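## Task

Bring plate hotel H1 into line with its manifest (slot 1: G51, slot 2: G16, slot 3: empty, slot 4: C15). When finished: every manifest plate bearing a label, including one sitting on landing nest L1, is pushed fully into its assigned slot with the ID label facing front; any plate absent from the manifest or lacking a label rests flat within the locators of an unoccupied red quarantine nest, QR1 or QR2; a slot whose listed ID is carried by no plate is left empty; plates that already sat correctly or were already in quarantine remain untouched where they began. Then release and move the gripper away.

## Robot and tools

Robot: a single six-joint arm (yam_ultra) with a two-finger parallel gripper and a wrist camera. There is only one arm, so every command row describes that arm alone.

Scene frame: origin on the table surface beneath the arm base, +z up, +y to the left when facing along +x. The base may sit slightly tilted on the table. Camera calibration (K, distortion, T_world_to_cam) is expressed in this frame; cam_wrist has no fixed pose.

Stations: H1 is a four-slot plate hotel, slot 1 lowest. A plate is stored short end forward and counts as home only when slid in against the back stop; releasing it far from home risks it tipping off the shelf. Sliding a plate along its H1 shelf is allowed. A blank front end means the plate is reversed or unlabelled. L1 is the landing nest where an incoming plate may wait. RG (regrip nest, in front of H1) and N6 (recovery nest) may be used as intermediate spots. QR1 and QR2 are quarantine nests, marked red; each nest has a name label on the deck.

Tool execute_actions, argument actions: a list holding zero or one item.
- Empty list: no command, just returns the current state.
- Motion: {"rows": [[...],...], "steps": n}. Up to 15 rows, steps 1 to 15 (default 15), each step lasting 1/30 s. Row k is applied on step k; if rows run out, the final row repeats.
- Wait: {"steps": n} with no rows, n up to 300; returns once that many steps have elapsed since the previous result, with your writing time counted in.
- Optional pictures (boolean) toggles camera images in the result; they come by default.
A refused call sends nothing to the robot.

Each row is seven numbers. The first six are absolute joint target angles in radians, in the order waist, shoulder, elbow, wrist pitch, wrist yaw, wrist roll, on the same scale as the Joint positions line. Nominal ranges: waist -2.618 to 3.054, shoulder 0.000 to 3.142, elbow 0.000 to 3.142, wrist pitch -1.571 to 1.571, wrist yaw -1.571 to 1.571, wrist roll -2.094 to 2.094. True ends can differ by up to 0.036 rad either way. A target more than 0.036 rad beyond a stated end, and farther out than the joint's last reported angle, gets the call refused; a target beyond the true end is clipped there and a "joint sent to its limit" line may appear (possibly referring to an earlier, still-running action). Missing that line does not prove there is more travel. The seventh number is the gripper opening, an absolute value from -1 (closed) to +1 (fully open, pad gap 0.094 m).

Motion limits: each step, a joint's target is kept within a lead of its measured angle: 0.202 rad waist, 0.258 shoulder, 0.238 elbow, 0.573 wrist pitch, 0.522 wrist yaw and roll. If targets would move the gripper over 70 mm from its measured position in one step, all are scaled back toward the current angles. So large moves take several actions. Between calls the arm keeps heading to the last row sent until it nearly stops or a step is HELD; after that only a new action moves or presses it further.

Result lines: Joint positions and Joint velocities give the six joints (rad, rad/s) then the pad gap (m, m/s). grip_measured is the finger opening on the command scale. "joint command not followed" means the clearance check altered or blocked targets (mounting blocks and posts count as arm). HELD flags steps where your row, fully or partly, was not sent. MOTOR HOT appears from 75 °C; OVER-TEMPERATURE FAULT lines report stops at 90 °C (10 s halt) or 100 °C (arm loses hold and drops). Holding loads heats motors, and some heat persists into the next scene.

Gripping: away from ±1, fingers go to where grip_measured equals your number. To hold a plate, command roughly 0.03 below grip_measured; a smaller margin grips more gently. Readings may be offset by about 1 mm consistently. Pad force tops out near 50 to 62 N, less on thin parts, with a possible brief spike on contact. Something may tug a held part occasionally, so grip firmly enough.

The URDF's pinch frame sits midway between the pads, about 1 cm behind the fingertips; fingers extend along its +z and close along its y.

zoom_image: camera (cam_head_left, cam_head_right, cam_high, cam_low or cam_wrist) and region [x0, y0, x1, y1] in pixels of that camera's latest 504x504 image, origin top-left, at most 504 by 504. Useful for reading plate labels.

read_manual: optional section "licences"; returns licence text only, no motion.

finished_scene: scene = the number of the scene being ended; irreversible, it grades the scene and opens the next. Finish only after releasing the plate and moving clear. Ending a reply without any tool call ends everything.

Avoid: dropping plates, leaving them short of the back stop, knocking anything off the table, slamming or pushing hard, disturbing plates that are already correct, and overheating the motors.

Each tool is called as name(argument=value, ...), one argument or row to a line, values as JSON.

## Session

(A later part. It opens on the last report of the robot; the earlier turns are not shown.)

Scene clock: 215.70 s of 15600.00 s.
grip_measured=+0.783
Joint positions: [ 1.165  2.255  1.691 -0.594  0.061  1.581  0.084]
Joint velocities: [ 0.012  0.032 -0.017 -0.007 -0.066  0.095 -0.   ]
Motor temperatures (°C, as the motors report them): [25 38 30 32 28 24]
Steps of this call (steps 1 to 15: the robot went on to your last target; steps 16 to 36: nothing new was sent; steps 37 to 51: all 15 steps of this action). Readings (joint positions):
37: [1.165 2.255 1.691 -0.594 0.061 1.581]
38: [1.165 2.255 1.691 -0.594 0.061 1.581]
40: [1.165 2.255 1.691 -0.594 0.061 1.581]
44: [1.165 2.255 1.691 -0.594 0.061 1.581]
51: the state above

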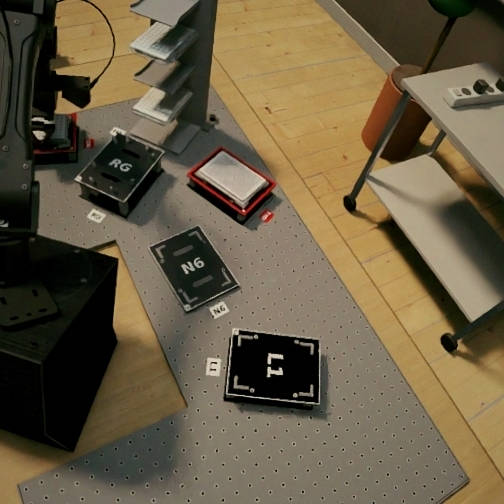

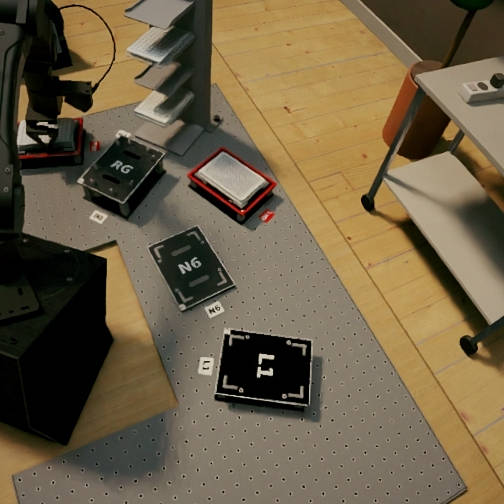

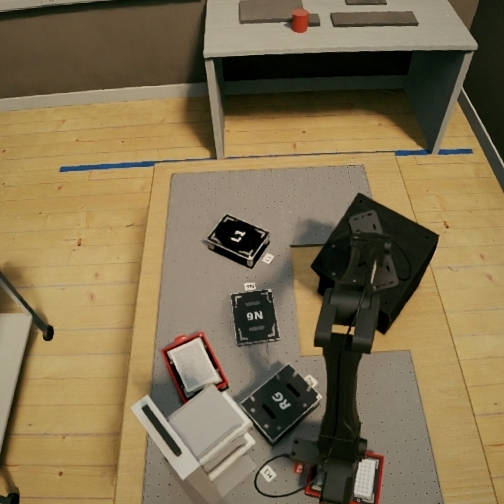

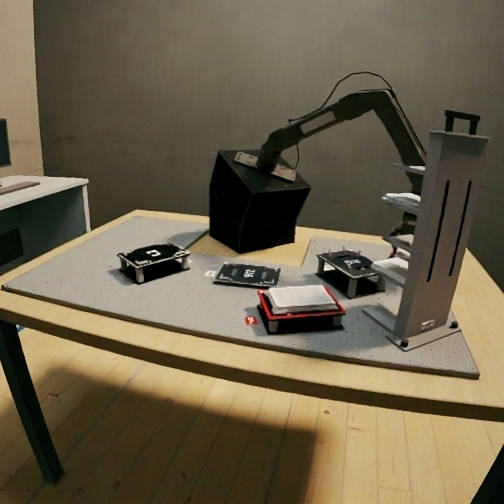

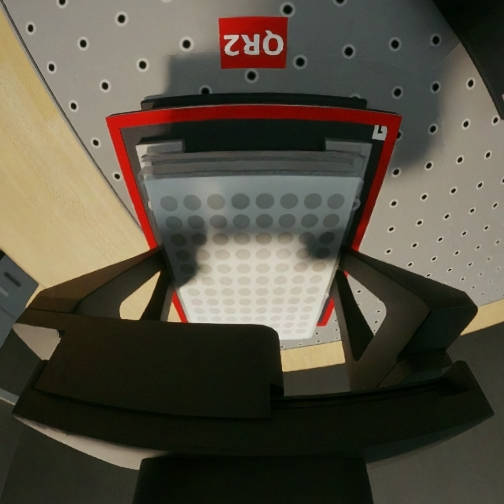

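execute_actions(
  actions=[
    {"rows":[[1.17,2.235,1.72,-0.618,0.056,1.587,0.73],[1.17,2.228,1.72,-0.622,0.056,1.587,0.73]]},
  ],
)

zoom_image(
  camera="cam_wrist",
  region=[100,80,400,300],
)

Scene clock: 217.30 s of 15600.00 s.
grip_measured=+0.783
Joint positions: [ 1.165  2.255  1.691 -0.595  0.061  1.581  0.084]
Joint velocities: [-0.022 -0.007 -0.012  0.051  0.022  0.095 -0.001]
Motor temperatures (°C, as the motors report them): [25 39 30 32 28 24]
Steps of this call (steps 1 to 15: the robot went on to your last target; steps 16 to 33: nothing new was sent; steps 34 to 48: all 15 steps of this action). Readings (joint positions):
34: [1.165 2.255 1.691 -0.595 0.061 1.581]
35: [1.165 2.255 1.691 -0.595 0.061 1.581]
37: [1.165 2.255 1.691 -0.595 0.061 1.581]
41: [1.165 2.255 1.691 -0.595 0.061 1.581]
48: the state above

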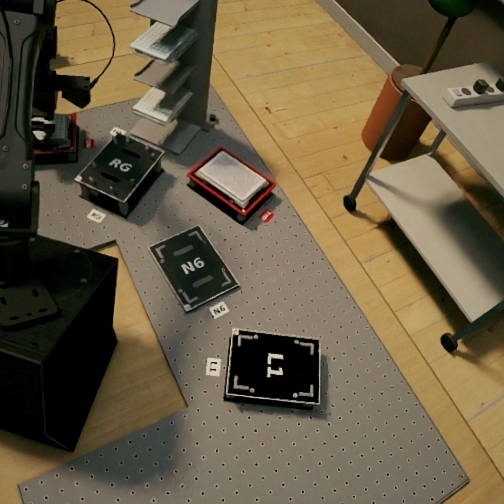

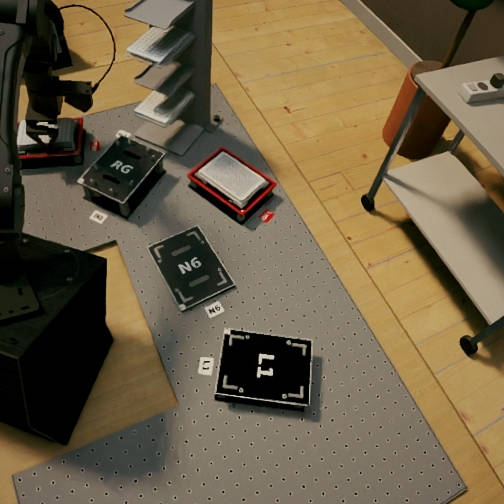

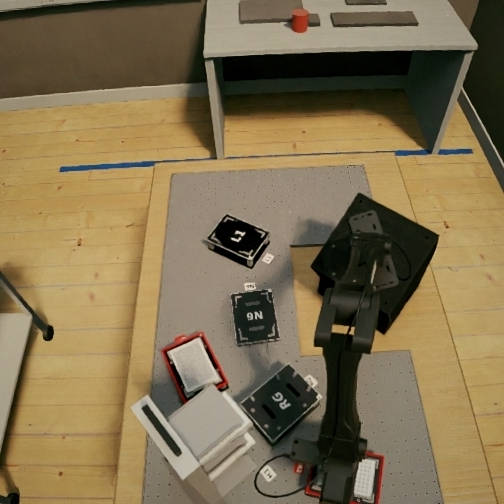

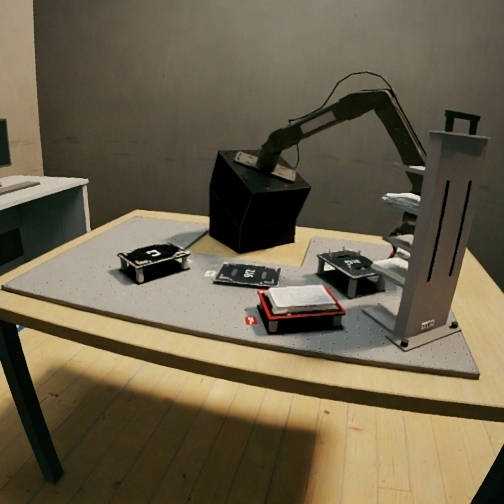

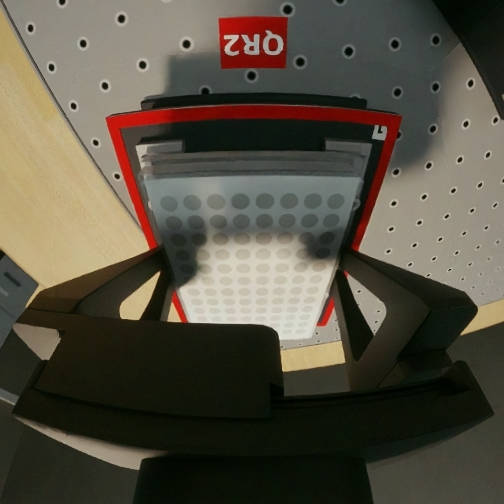

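Region (100, 80, 400, 300) of cam_wrist's 504x504 image, scaled by 1.680, with more detail than that image has; it fills the top 370 rows of this view, and the rest is white.

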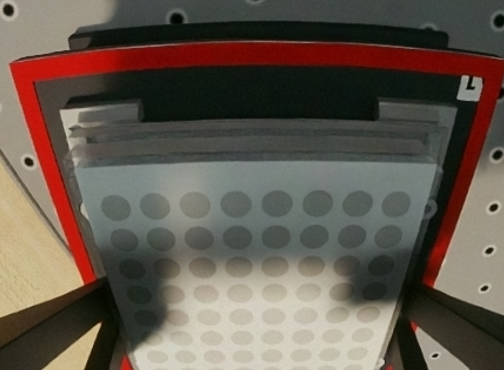

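execute_actions(
  actions=[
    {"rows":[[1.17,2.215,1.72,-0.617,0.056,1.587,0.73],[1.17,2.208,1.72,-0.617,0.056,1.587,0.73]],"steps":12},
  ],
  pictures=false,
)

execute_actions(
  actions=[
    {"rows":[[1.17,2.23,1.72,-0.61,0.056,1.587,0.73],[1.17,2.24,1.72,-0.61,0.056,1.587,0.73],[1.17,2.243,1.72,-0.61,0.056,1.587,0.73],[1.17,2.246,1.72,-0.61,0.056,1.587,0.73],[1.17,2.249,1.72,-0.61,0.056,1.587,0.73]]},
  ],
)

zoom_image(
  camera="cam_wrist",
  region=[100,80,400,300],
)

Scene clock: 219.07 s of 15600.00 s.
grip_measured=+0.783
Joint positions: [ 1.165  2.238  1.691 -0.601  0.061  1.581  0.084]
Joint velocities: [ 0.007  0.007  0.007  0.022 -0.007 -0.007  0.001]
Motor temperatures (°C, as the motors report them): [25 39 30 32 28 24]
Steps of this call (steps 1 to 15: the robot went on to your last target; steps 16 to 41: nothing new was sent; steps 42 to 53: all 12 steps of this action). Readings (joint positions):
42: [1.165 2.253 1.691 -0.595 0.061 1.581]
43: [1.165 2.252 1.691 -0.597 0.061 1.581]
45: [1.165 2.247 1.691 -0.600 0.061 1.581]
49: [1.165 2.238 1.691 -0.600 0.061 1.581]
53: the state above

Scene clock: 219.57 s of 15600.00 s.
grip_measured=+0.783
Joint positions: [ 1.165  2.255  1.691 -0.6    0.06   1.581  0.084]
Joint velocities: [ 0.012 -0.002 -0.022  0.051  0.022 -0.051  0.   ]
Motor temperatures (°C, as the motors report them): [25 39 30 32 28 24]
Steps of this call (steps 1 to 15: all 15 steps of this action). Readings (joint positions):
1: [1.165 2.238 1.691 -0.601 0.061 1.581]
2: [1.165 2.238 1.691 -0.601 0.061 1.581]
4: [1.165 2.241 1.691 -0.601 0.061 1.581]
8: [1.165 2.254 1.691 -0.601 0.061 1.581]
15: the state above

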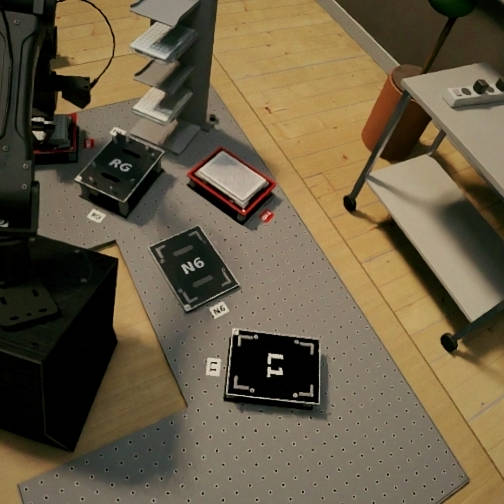

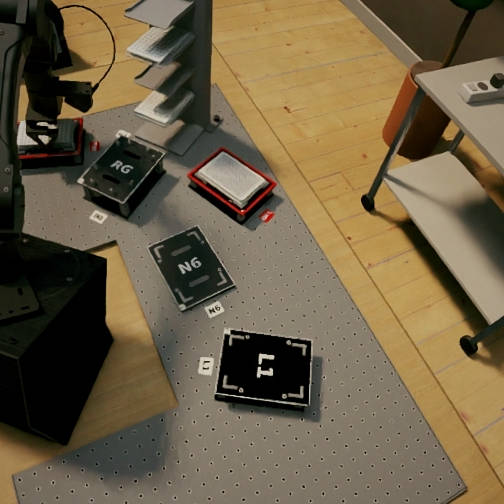

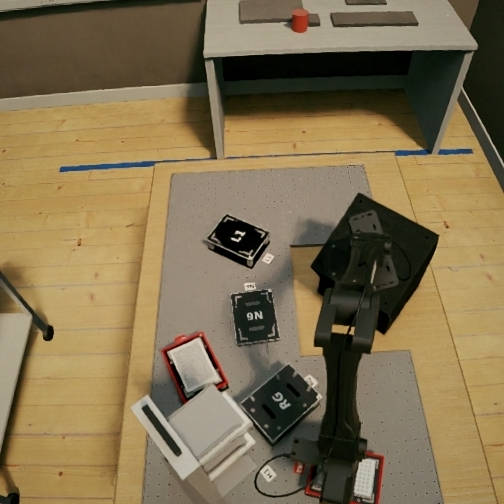

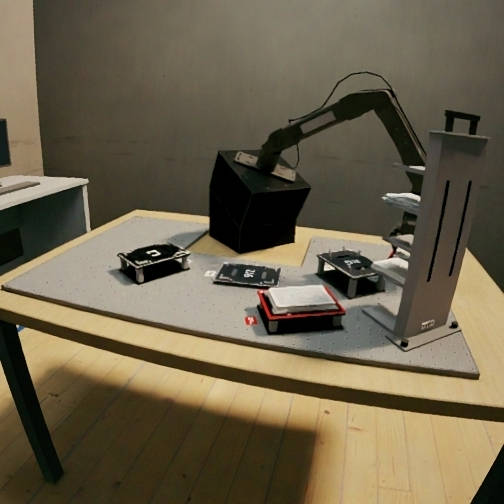

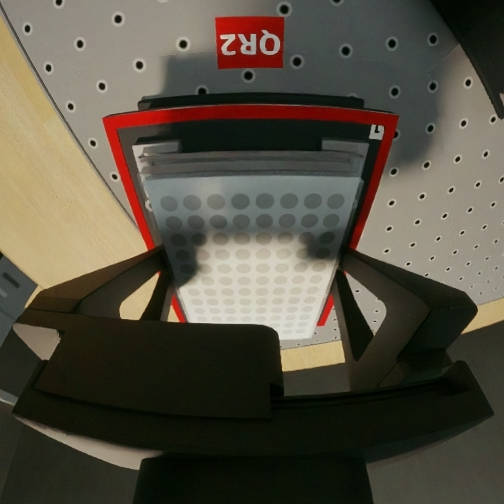

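Region (100, 80, 400, 300) of cam_wrist's 504x504 image, scaled by 1.680, with more detail than that image has; it fills the top 370 rows of this view, and the rest is white.

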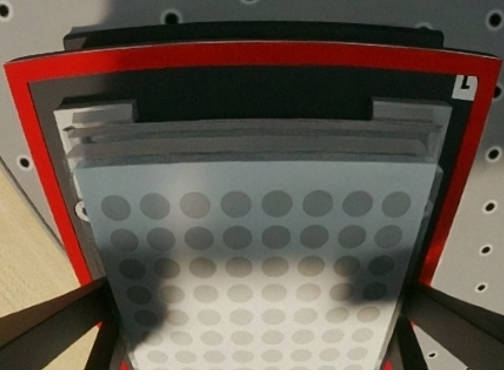

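Release and lift.

execute_actions(
  actions=[
    {"rows":[[1.17,2.24,1.72,-0.61,0.056,1.587,0.79],[1.17,2.24,1.72,-0.61,0.056,1.587,0.81],[1.17,2.24,1.72,-0.61,0.056,1.587,0.84],[1.17,2.24,1.72,-0.61,0.056,1.587,0.9],[1.17,2.24,1.72,-0.61,0.056,1.587,1]],"steps":10},
  ],
  pictures=false,
)

execute_actions(
  actions=[
    {"rows":[[1.17,2.215,1.72,-0.63,0.056,1.587,1],[1.17,2.205,1.72,-0.645,0.056,1.587,1],[1.17,2.195,1.72,-0.66,0.056,1.587,1],[1.17,2.185,1.72,-0.675,0.056,1.587,1],[1.175,2.17,1.72,-0.69,0.056,1.587,1],[1.18,2.155,1.72,-0.705,0.056,1.587,1],[1.185,2.14,1.72,-0.72,0.056,1.587,1],[1.19,2.125,1.72,-0.735,0.056,1.587,1],[1.195,2.11,1.72,-0.75,0.056,1.587,1],[1.2,2.09,1.72,-0.77,0.056,1.587,1],[1.205,2.07,1.72,-0.79,0.056,1.587,1],[1.21,2.05,1.72,-0.81,0.056,1.587,1]]},
  ],
)

zoom_image(
  camera="cam_wrist",
  region=[120,60,390,330],
)

zoom_image(
  camera="cam_head_right",
  region=[0,80,120,200],
)

Scene clock: 223.47 s of 15600.00 s.
grip_measured=+1.000
Joint positions: [ 1.165  2.255  1.691 -0.6    0.059  1.581  0.094]
Joint velocities: [ 0.007  0.007 -0.007 -0.037  0.022 -0.007  0.   ]
Motor temperatures (°C, as the motors report them): [25 40 30 32 28 24]
Steps of this call (steps 1 to 15: the robot went on to your last target; steps 16 to 90: nothing new was sent; then 0.57 s passed at rest; steps 91 to 100: all 10 steps of this action). Readings (joint positions):
91: [1.165 2.255 1.691 -0.600 0.060 1.581]
92: [1.165 2.255 1.691 -0.600 0.060 1.581]
94: [1.165 2.255 1.691 -0.600 0.060 1.581]
98: [1.165 2.255 1.691 -0.600 0.059 1.581]
100: the state above

Scene clock: 223.97 s of 15600.00 s.
grip_measured=+1.000
Joint positions: [ 1.195  2.069  1.691 -0.756  0.059  1.581  0.094]
Joint velocities: [ 0.115 -0.31  -0.012 -0.154 -0.007 -0.007  0.   ]
Motor temperatures (°C, as the motors report them): [25 40 30 32 28 24]
Steps of this call (steps 1 to 15: all 15 steps of this action). Readings (joint positions):
1: [1.165 2.253 1.691 -0.601 0.059 1.581]
2: [1.165 2.251 1.691 -0.606 0.059 1.581]
4: [1.165 2.241 1.691 -0.622 0.059 1.581]
8: [1.165 2.193 1.691 -0.670 0.059 1.581]
15: the state above

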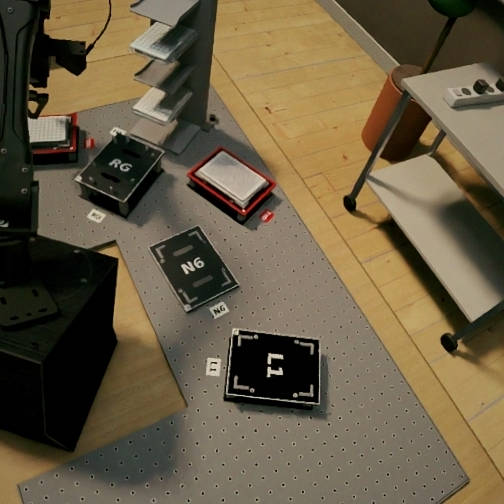

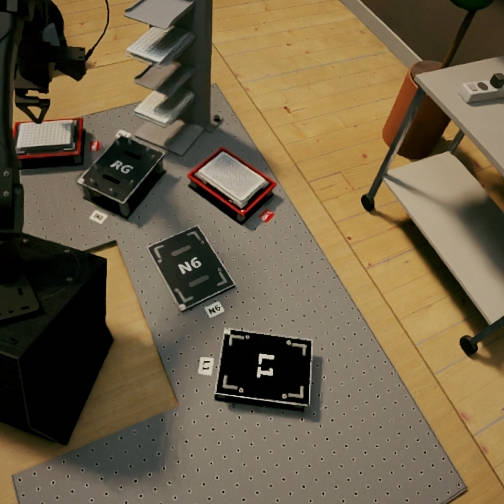

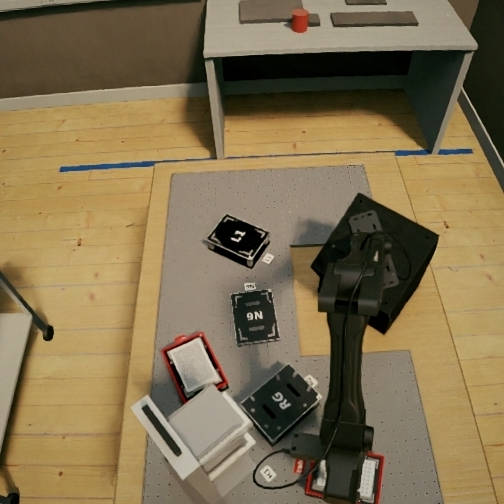

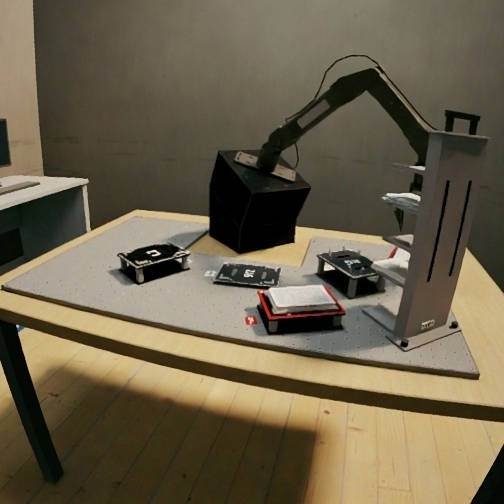

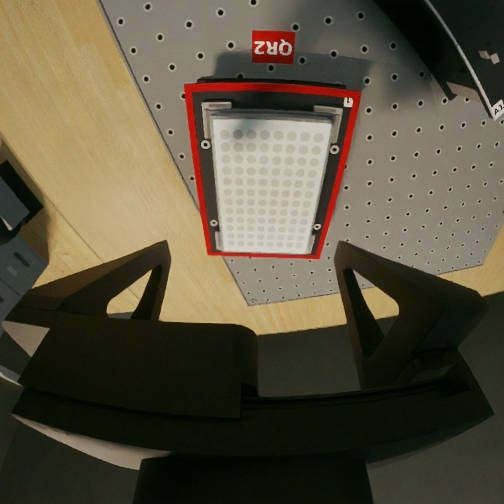

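Region (120, 60, 390, 330) of cam_wrist's 504x504 image, scaled by 1.867, with more detail than that image has.

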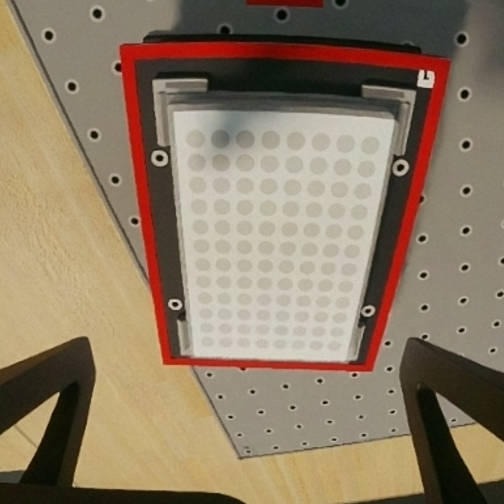

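Region (0, 80, 120, 200) of cam_head_right's 504x504 image, scaled by 4.200, with more detail than that image has.

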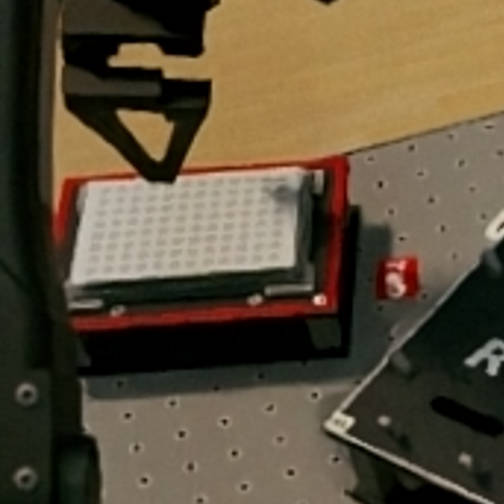

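execute_actions(
  actions=[
    {"rows":[[1.2,2.0,1.66,-0.78,0.06,1.53,1],[1.2,1.95,1.62,-0.76,0.07,1.47,1],[1.2,1.9,1.57,-0.73,0.08,1.41,1],[1.2,1.85,1.52,-0.7,0.09,1.35,1],[1.19,1.8,1.47,-0.67,0.1,1.29,1],[1.18,1.75,1.42,-0.64,0.11,1.23,1],[1.17,1.7,1.37,-0.6,0.12,1.17,1],[1.16,1.65,1.32,-0.56,0.13,1.11,1],[1.15,1.6,1.27,-0.52,0.14,1.05,1],[1.14,1.55,1.22,-0.48,0.15,0.99,1],[1.13,1.5,1.17,-0.44,0.16,0.93,1],[1.12,1.45,1.12,-0.4,0.17,0.87,1],[1.11,1.4,1.07,-0.36,0.18,0.81,1],[1.1,1.35,1.02,-0.32,0.19,0.75,1],[1.09,1.3,0.97,-0.28,0.2,0.69,1]]},
  ],
  pictures=false,
)

execute_actions(
  actions=[
    {"rows":[[1.08,1.26,0.92,-0.24,0.21,0.63,1],[1.07,1.22,0.87,-0.2,0.22,0.57,1],[1.06,1.19,0.82,-0.16,0.23,0.51,1],[1.04,1.16,0.78,-0.12,0.24,0.45,1],[1.02,1.13,0.74,-0.08,0.25,0.4,1],[1.0,1.11,0.7,-0.04,0.26,0.35,1],[0.98,1.1,0.67,0,0.27,0.31,1],[0.96,1.09,0.64,0.04,0.27,0.27,1],[0.94,1.08,0.61,0.08,0.28,0.24,1],[0.92,1.08,0.59,0.12,0.28,0.21,1],[0.9,1.08,0.57,0.16,0.28,0.19,1],[0.88,1.08,0.56,0.2,0.28,0.18,1],[0.86,1.09,0.56,0.23,0.28,0.17,1],[0.85,1.1,0.56,0.25,0.28,0.17,1],[0.84,1.11,0.57,0.27,0.27,0.165,1]]},
  ],
  pictures=false,
)

execute_actions(
  actions=[
    {"rows":[[0.835,1.125,0.6,0.275,0.26,0.16,1],[0.83,1.14,0.62,0.278,0.255,0.16,1],[0.824,1.155,0.635,0.28,0.25,0.157,1],[0.818,1.17,0.65,0.28,0.245,0.155,1],[0.812,1.185,0.665,0.28,0.24,0.153,1],[0.806,1.2,0.68,0.28,0.235,0.151,1],[0.801,1.215,0.695,0.28,0.23,0.15,1],[0.796,1.23,0.71,0.28,0.225,0.15,1],[0.792,1.245,0.72,0.28,0.22,0.15,1],[0.789,1.255,0.727,0.28,0.217,0.15,1],[0.787,1.26,0.73,0.28,0.217,0.15,1]]},
  ],
  pictures=false,
)

execute_actions(
  actions=[
    {"steps":10},
  ],
)

Scene clock: 233.37 s of 15600.00 s.
grip_measured=+1.000
Joint positions: [ 1.108  1.395  1.074 -0.438  0.144  0.941  0.094]
Joint velocities: [-0.281 -1.409 -1.463  1.15   0.256 -1.619  0.   ]
Motor temperatures (°C, as the motors report them): [25 40 30 32 28 24]
Steps of this call (steps 1 to 30: the robot went on to your last target; steps 31 to 90: nothing new was sent; then 5.90 s passed at rest; steps 91 to 105: all 15 steps of this action). Readings (joint positions):
91: [1.201 2.055 1.692 -0.789 0.058 1.575]
92: [1.201 2.042 1.674 -0.778 0.058 1.557]
94: [1.201 1.981 1.598 -0.751 0.060 1.499]
98: [1.189 1.775 1.404 -0.683 0.078 1.325]
105: the state above

Scene clock: 233.87 s of 15600.00 s.
grip_measured=+1.000
Joint positions: [0.866 1.106 0.561 0.091 0.256 0.252 0.094]
Joint velocities: [-0.418  0.046  0.002  0.784  0.081 -0.447  0.   ]
Motor temperatures (°C, as the motors report them): [25 40 30 32 28 24]
Steps of this call (steps 1 to 15: all 15 steps of this action). Readings (joint positions):
1: [1.098 1.347 1.023 -0.400 0.155 0.883]
2: [1.089 1.301 0.972 -0.363 0.165 0.825]
4: [1.070 1.223 0.874 -0.287 0.184 0.707]
8: [1.002 1.127 0.705 -0.141 0.220 0.489]
15: the state above

Scene clock: 234.37 s of 15600.00 s.
grip_measured=+1.000
Joint positions: [0.796 1.261 0.698 0.256 0.229 0.16  0.094]
Joint velocities: [ 0.007  0.017 -0.012 -0.037  0.007 -0.037  0.   ]
Motor temperatures (°C, as the motors report them): [25 40 30 32 28 24]
Steps of this call (steps 1 to 15: all 15 steps of this action). Readings (joint positions):
1: [0.854 1.110 0.561 0.120 0.257 0.235]
2: [0.846 1.117 0.565 0.147 0.257 0.222]
4: [0.835 1.141 0.588 0.184 0.256 0.200]
8: [0.815 1.203 0.652 0.229 0.246 0.175]
15: the state above

Scene clock: 234.70 s of 15600.00 s.
grip_measured=+1.000
Joint positions: [0.796 1.261 0.698 0.256 0.224 0.156 0.094]
Joint velocities: [-0.002 -0.002 -0.022  0.022  0.022 -0.007  0.   ]
Motor temperatures (°C, as the motors report them): [25 40 30 32 28 24]
Steps of this call (steps 1 to 10: the robot went on to your last target). Readings (joint positions):
1: [0.796 1.261 0.698 0.256 0.228 0.159]
2: [0.796 1.261 0.698 0.256 0.227 0.158]
4: [0.796 1.261 0.698 0.256 0.226 0.157]
8: [0.796 1.261 0.698 0.256 0.225 0.156]
10: the state above

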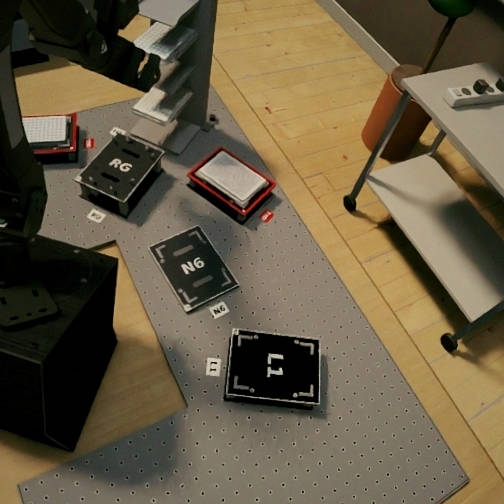

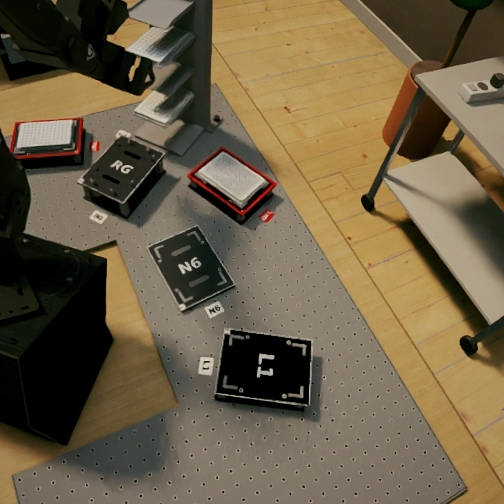

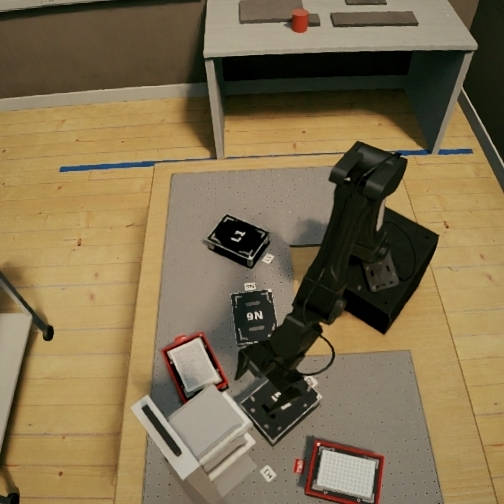

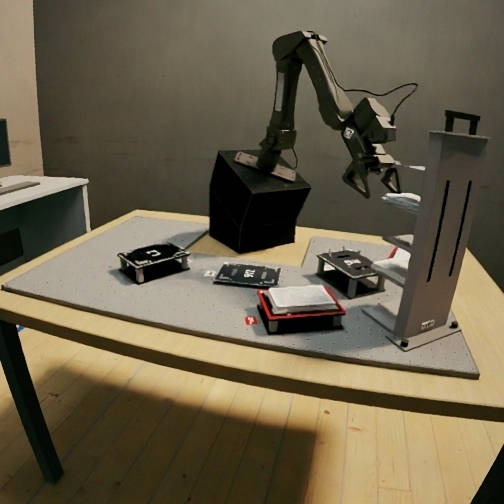

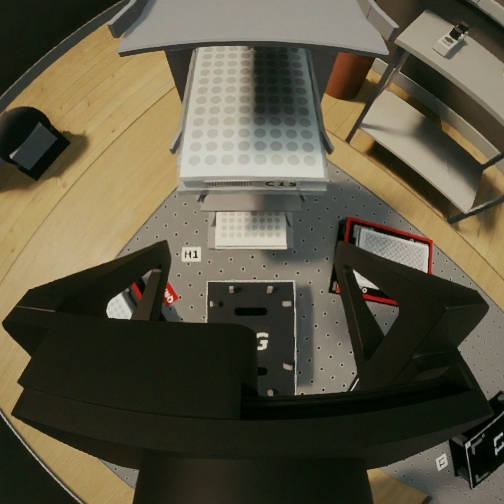

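Check the label, and advance.

zoom_image(
  camera="cam_wrist",
  region=[170,150,340,260],
)

execute_actions(
  actions=[
    {"rows":[[0.783,1.272,0.747,0.25,0.213,0.148,1],[0.779,1.285,0.764,0.246,0.209,0.147,1],[0.775,1.297,0.78,0.243,0.205,0.146,1],[0.771,1.31,0.797,0.239,0.201,0.145,1],[0.767,1.322,0.813,0.236,0.197,0.144,1],[0.763,1.335,0.83,0.232,0.193,0.143,1],[0.759,1.347,0.846,0.229,0.19,0.142,1],[0.756,1.36,0.863,0.225,0.187,0.141,1],[0.752,1.372,0.879,0.222,0.184,0.14,1],[0.749,1.385,0.896,0.219,0.181,0.139,1],[0.745,1.397,0.912,0.216,0.178,0.138,1],[0.742,1.408,0.928,0.213,0.175,0.137,1]]},
  ],
  pictures=false,
)

execute_actions(
  actions=[
    {"steps":8},
  ],
)

Region (170, 150, 340, 260) of cam_wrist's 504x504 image, scaled by 2.965, with more detail than that image has; it fills the top 326 rows of this view, and the rest is white.

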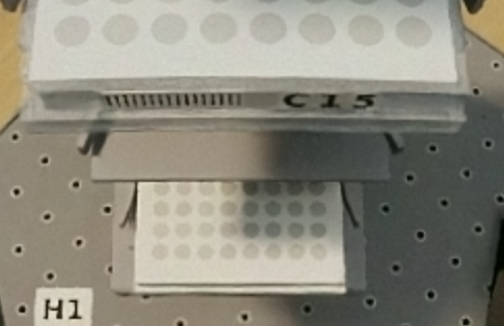

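Scene clock: 237.20 s of 15600.00 s.
grip_measured=+1.000
Joint positions: [0.751 1.41  0.893 0.225 0.189 0.145 0.094]
Joint velocities: [-0.032  0.042  0.066  0.066 -0.022 -0.066  0.   ]
Motor temperatures (°C, as the motors report them): [25 39 30 33 28 24]
Steps of this call (steps 1 to 15: the robot went on to your last target; steps 16 to 60: nothing new was sent; steps 61 to 75: all 15 steps of this action). Readings (joint positions):
61: [0.796 1.262 0.700 0.254 0.224 0.156]
62: [0.795 1.267 0.706 0.250 0.222 0.155]
64: [0.789 1.287 0.731 0.244 0.218 0.154]
68: [0.772 1.340 0.799 0.235 0.207 0.151]
75: the state above

Scene clock: 237.47 s of 15600.00 s.
grip_measured=+1.000
Joint positions: [0.751 1.41  0.895 0.216 0.184 0.143 0.094]
Joint velocities: [-0.007 -0.012 -0.007 -0.007  0.022  0.066  0.   ]
Motor temperatures (°C, as the motors report them): [25 39 30 33 28 24]
Steps of this call (steps 1 to 8: the robot went on to your last target). Readings (joint positions):
1: [0.751 1.410 0.895 0.224 0.188 0.144]
2: [0.751 1.410 0.895 0.223 0.187 0.144]
4: [0.751 1.410 0.895 0.219 0.185 0.144]
8: the state above

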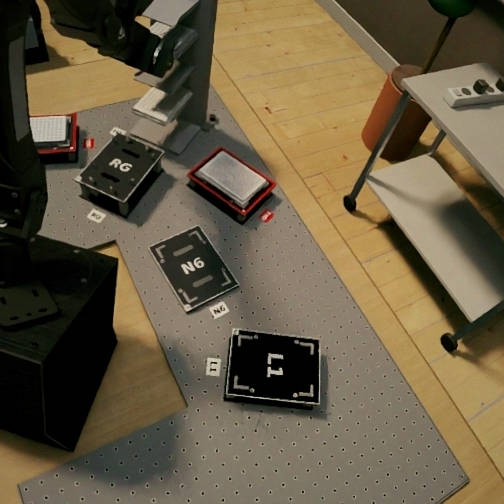

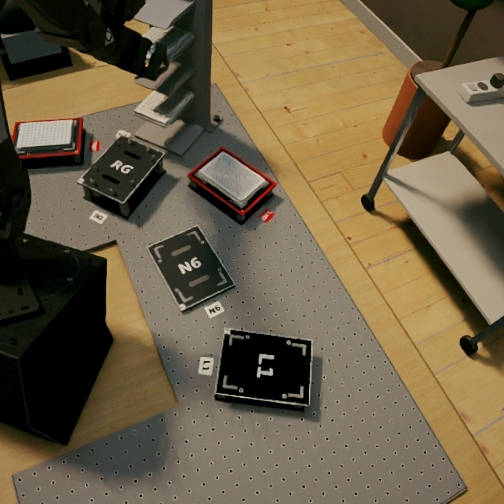

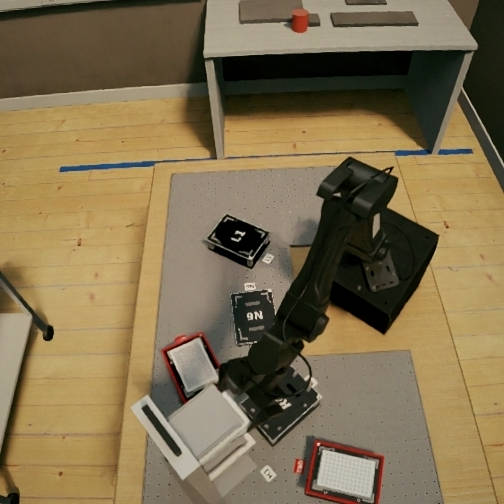

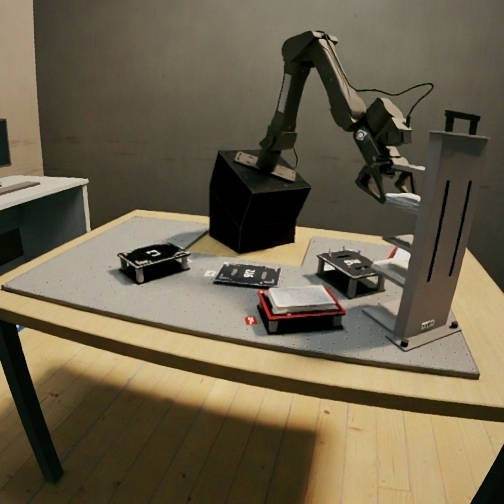

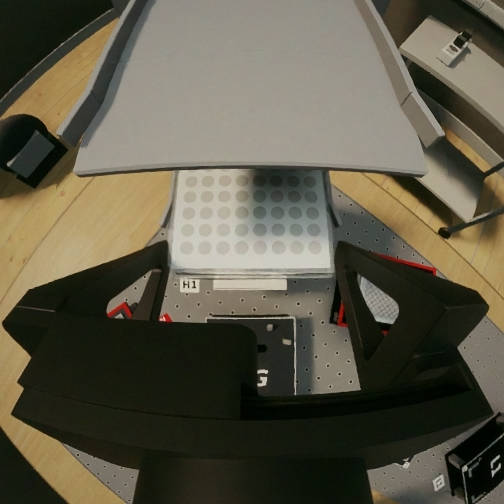

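zoom_image(
  camera="cam_wrist",
  region=[140,190,360,310],
)

zoom_image(
  camera="cam_low",
  region=[340,150,440,230],
)

Region (140, 190, 360, 310) of cam_wrist's 504x504 image, scaled by 2.291, with more detail than that image has; it fills the top 275 rows of this view, and the rest is white.

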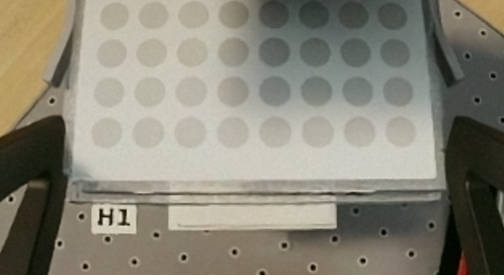

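Region (340, 150, 440, 230) of cam_low's 504x504 image, scaled by 5.040, with more detail than that image has; it fills the top 403 rows of this view, and the rest is white.

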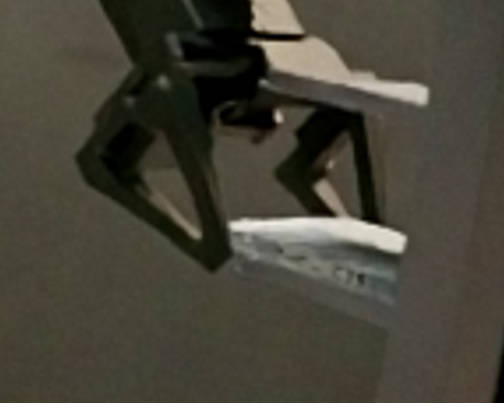

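execute_actions(
  actions=[
    {"rows":[[0.741,1.416,0.93,0.235,0.173,0.137,1],[0.74,1.422,0.933,0.245,0.173,0.137,1],[0.739,1.428,0.935,0.253,0.173,0.137,1],[0.739,1.43,0.935,0.253,0.173,0.137,1],[0.739,1.43,0.935,0.253,0.173,0.137,1],[0.739,1.43,0.935,0.253,0.173,0.137,1],[0.739,1.43,0.935,0.253,0.173,0.137,1],[0.739,1.43,0.935,0.253,0.173,0.137,0.9],[0.739,1.43,0.935,0.253,0.173,0.137,0.85],[0.739,1.43,0.935,0.253,0.173,0.137,0.8],[0.739,1.43,0.935,0.253,0.173,0.137,0.74]]},
  ],
  pictures=false,
)

execute_actions(
  actions=[
    {"rows":[[0.755,1.405,0.89,0.255,0.188,0.145,0.74],[0.759,1.395,0.88,0.257,0.19,0.147,0.74],[0.761,1.388,0.87,0.259,0.192,0.148,0.74],[0.763,1.38,0.86,0.261,0.194,0.149,0.74],[0.765,1.373,0.85,0.263,0.196,0.15,0.74],[0.767,1.365,0.84,0.265,0.198,0.151,0.74],[0.769,1.358,0.83,0.267,0.2,0.152,0.74],[0.771,1.35,0.82,0.269,0.203,0.153,0.74],[0.774,1.343,0.81,0.271,0.206,0.154,0.74],[0.776,1.335,0.8,0.273,0.208,0.154,0.74],[0.778,1.33,0.795,0.274,0.209,0.154,0.74]]},
  ],
)

Scene clock: 243.27 s of 15600.00 s.
grip_measured=+0.770
Joint positions: [0.749 1.434 0.895 0.224 0.178 0.143 0.083]
Joint velocities: [-0.002  0.007 -0.007 -0.066 -0.007  0.007  0.001]
Motor temperatures (°C, as the motors report them): [25 38 31 33 28 24]
Steps of this call (steps 1 to 30: the robot went on to your last target; steps 31 to 90: nothing new was sent; then 2.30 s passed at rest; steps 91 to 105: all 15 steps of this action). Readings (joint positions):
91: [0.751 1.411 0.895 0.214 0.182 0.143]
92: [0.751 1.413 0.895 0.216 0.182 0.143]
94: [0.751 1.421 0.895 0.222 0.181 0.143]
98: [0.750 1.433 0.895 0.224 0.179 0.143]
105: the state above

Scene clock: 243.77 s of 15600.00 s.
grip_measured=+0.770
Joint positions: [0.768 1.359 0.802 0.235 0.192 0.147 0.083]
Joint velocities: [ 0.022  0.002 -0.007 -0.007 -0.007 -0.007  0.001]
Motor temperatures (°C, as the motors report them): [25 38 30 33 28 24]
Steps of this call (steps 1 to 15: all 15 steps of this action). Readings (joint positions):
1: [0.749 1.434 0.895 0.224 0.178 0.143]
2: [0.749 1.433 0.895 0.224 0.178 0.143]
4: [0.750 1.425 0.886 0.228 0.179 0.143]
8: [0.757 1.391 0.847 0.232 0.183 0.144]
15: the state above

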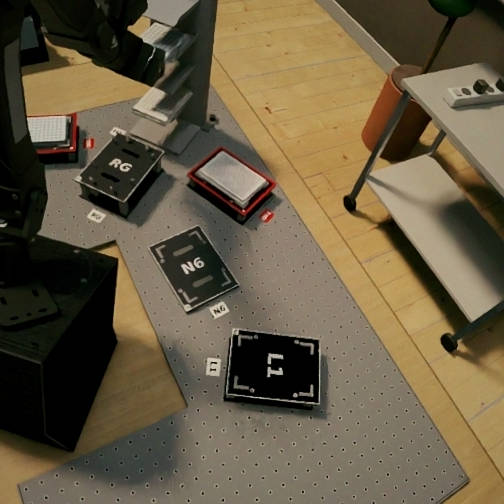

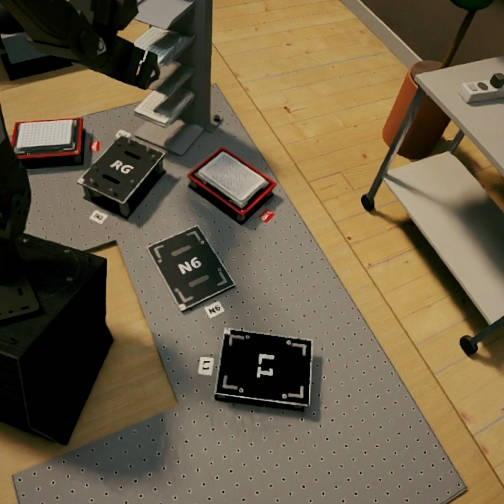

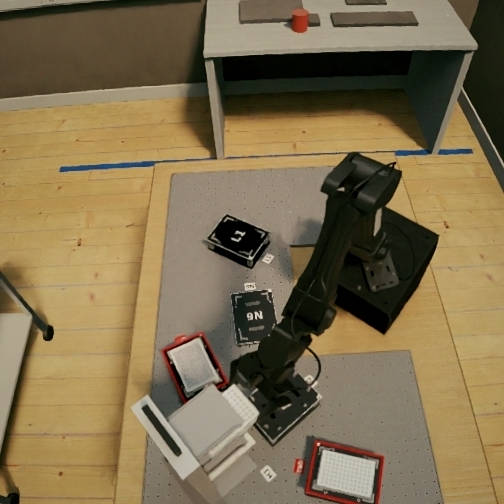

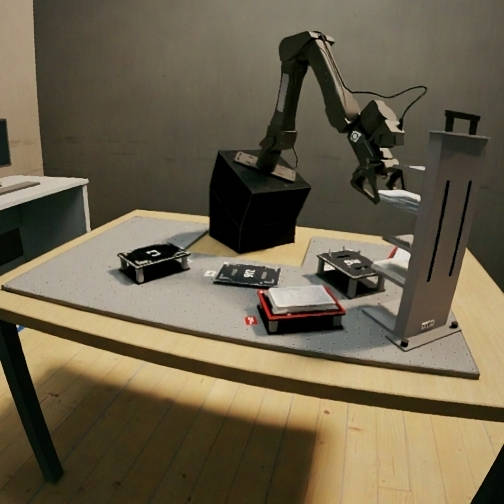

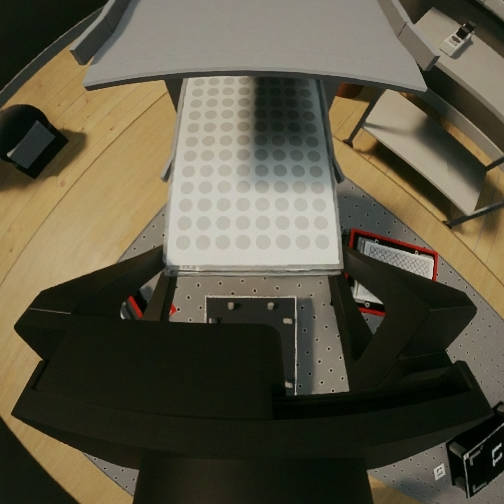

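execute_actions(
  actions=[
    {"rows":[[0.77,1.35,0.81,0.27,0.2,0.15,0.8],[0.77,1.35,0.82,0.27,0.2,0.15,0.86],[0.77,1.35,0.83,0.27,0.2,0.15,1],[0.765,1.355,0.835,0.26,0.195,0.147,1],[0.76,1.359,0.84,0.25,0.19,0.144,1],[0.758,1.365,0.85,0.245,0.188,0.143,1],[0.756,1.372,0.86,0.243,0.186,0.142,1],[0.754,1.38,0.87,0.241,0.184,0.141,1],[0.752,1.387,0.88,0.239,0.182,0.14,1],[0.75,1.394,0.89,0.237,0.18,0.139,1],[0.748,1.401,0.9,0.235,0.178,0.138,1],[0.746,1.408,0.91,0.233,0.176,0.137,1],[0.744,1.415,0.92,0.231,0.174,0.137,1],[0.742,1.421,0.929,0.23,0.173,0.137,1],[0.74,1.426,0.936,0.23,0.173,0.137,1]]},
  ],
  pictures=false,
)

execute_actions(
  actions=[
    {"steps":10},
  ],
)

Scene clock: 247.57 s of 15600.00 s.
grip_measured=+1.000
Joint positions: [0.754 1.418 0.887 0.233 0.185 0.144 0.094]
Joint velocities: [-0.042  0.168  0.247 -0.081 -0.022  0.037  0.   ]
Motor temperatures (°C, as the motors report them): [25 38 30 34 28 24]
Steps of this call (steps 1 to 15: the robot went on to your last target; steps 16 to 90: nothing new was sent; then 0.30 s passed at rest; steps 91 to 105: all 15 steps of this action). Readings (joint positions):
91: [0.768 1.359 0.802 0.239 0.194 0.148]
92: [0.768 1.359 0.802 0.239 0.194 0.148]
94: [0.768 1.359 0.802 0.239 0.194 0.148]
98: [0.768 1.368 0.814 0.236 0.193 0.148]
105: the state above

Scene clock: 247.90 s of 15600.00 s.
grip_measured=+1.000
Joint positions: [0.751 1.427 0.901 0.233 0.181 0.144 0.094]
Joint velocities: [-0.012 -0.002 -0.012 -0.007 -0.051  0.051  0.   ]
Motor temperatures (°C, as the motors report them): [25 38 30 34 28 24]
Steps of this call (steps 1 to 10: the robot went on to your last target). Readings (joint positions):
1: [0.752 1.422 0.895 0.233 0.182 0.144]
2: [0.751 1.426 0.899 0.233 0.182 0.144]
4: [0.751 1.427 0.901 0.233 0.181 0.144]
8: [0.751 1.427 0.901 0.233 0.181 0.144]
10: the state above

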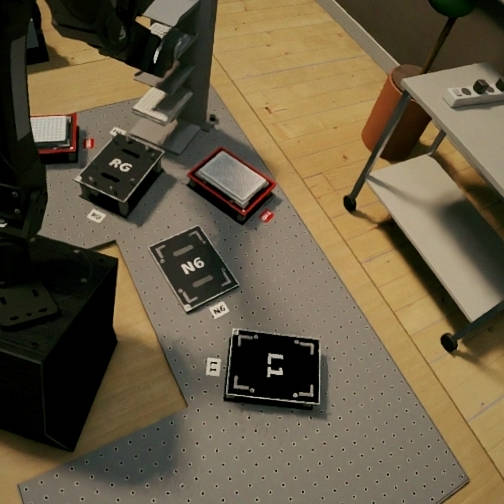

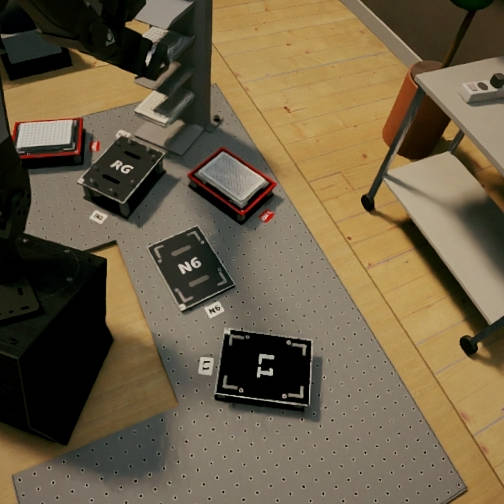

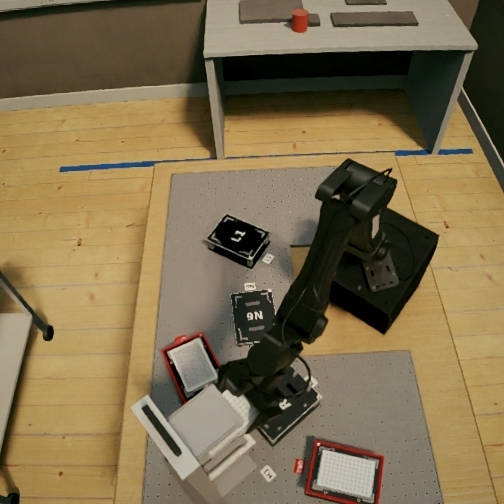

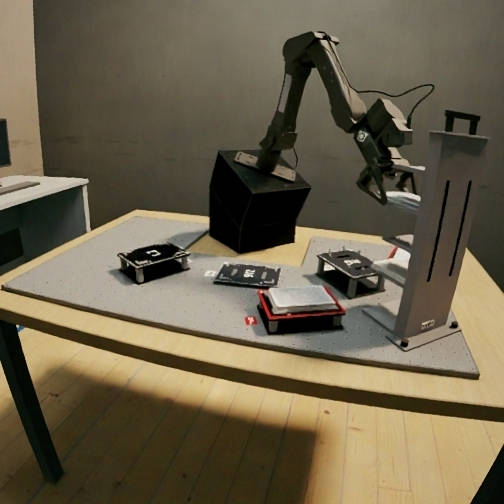

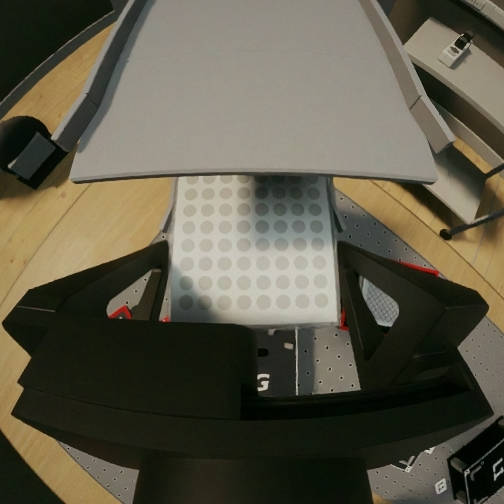

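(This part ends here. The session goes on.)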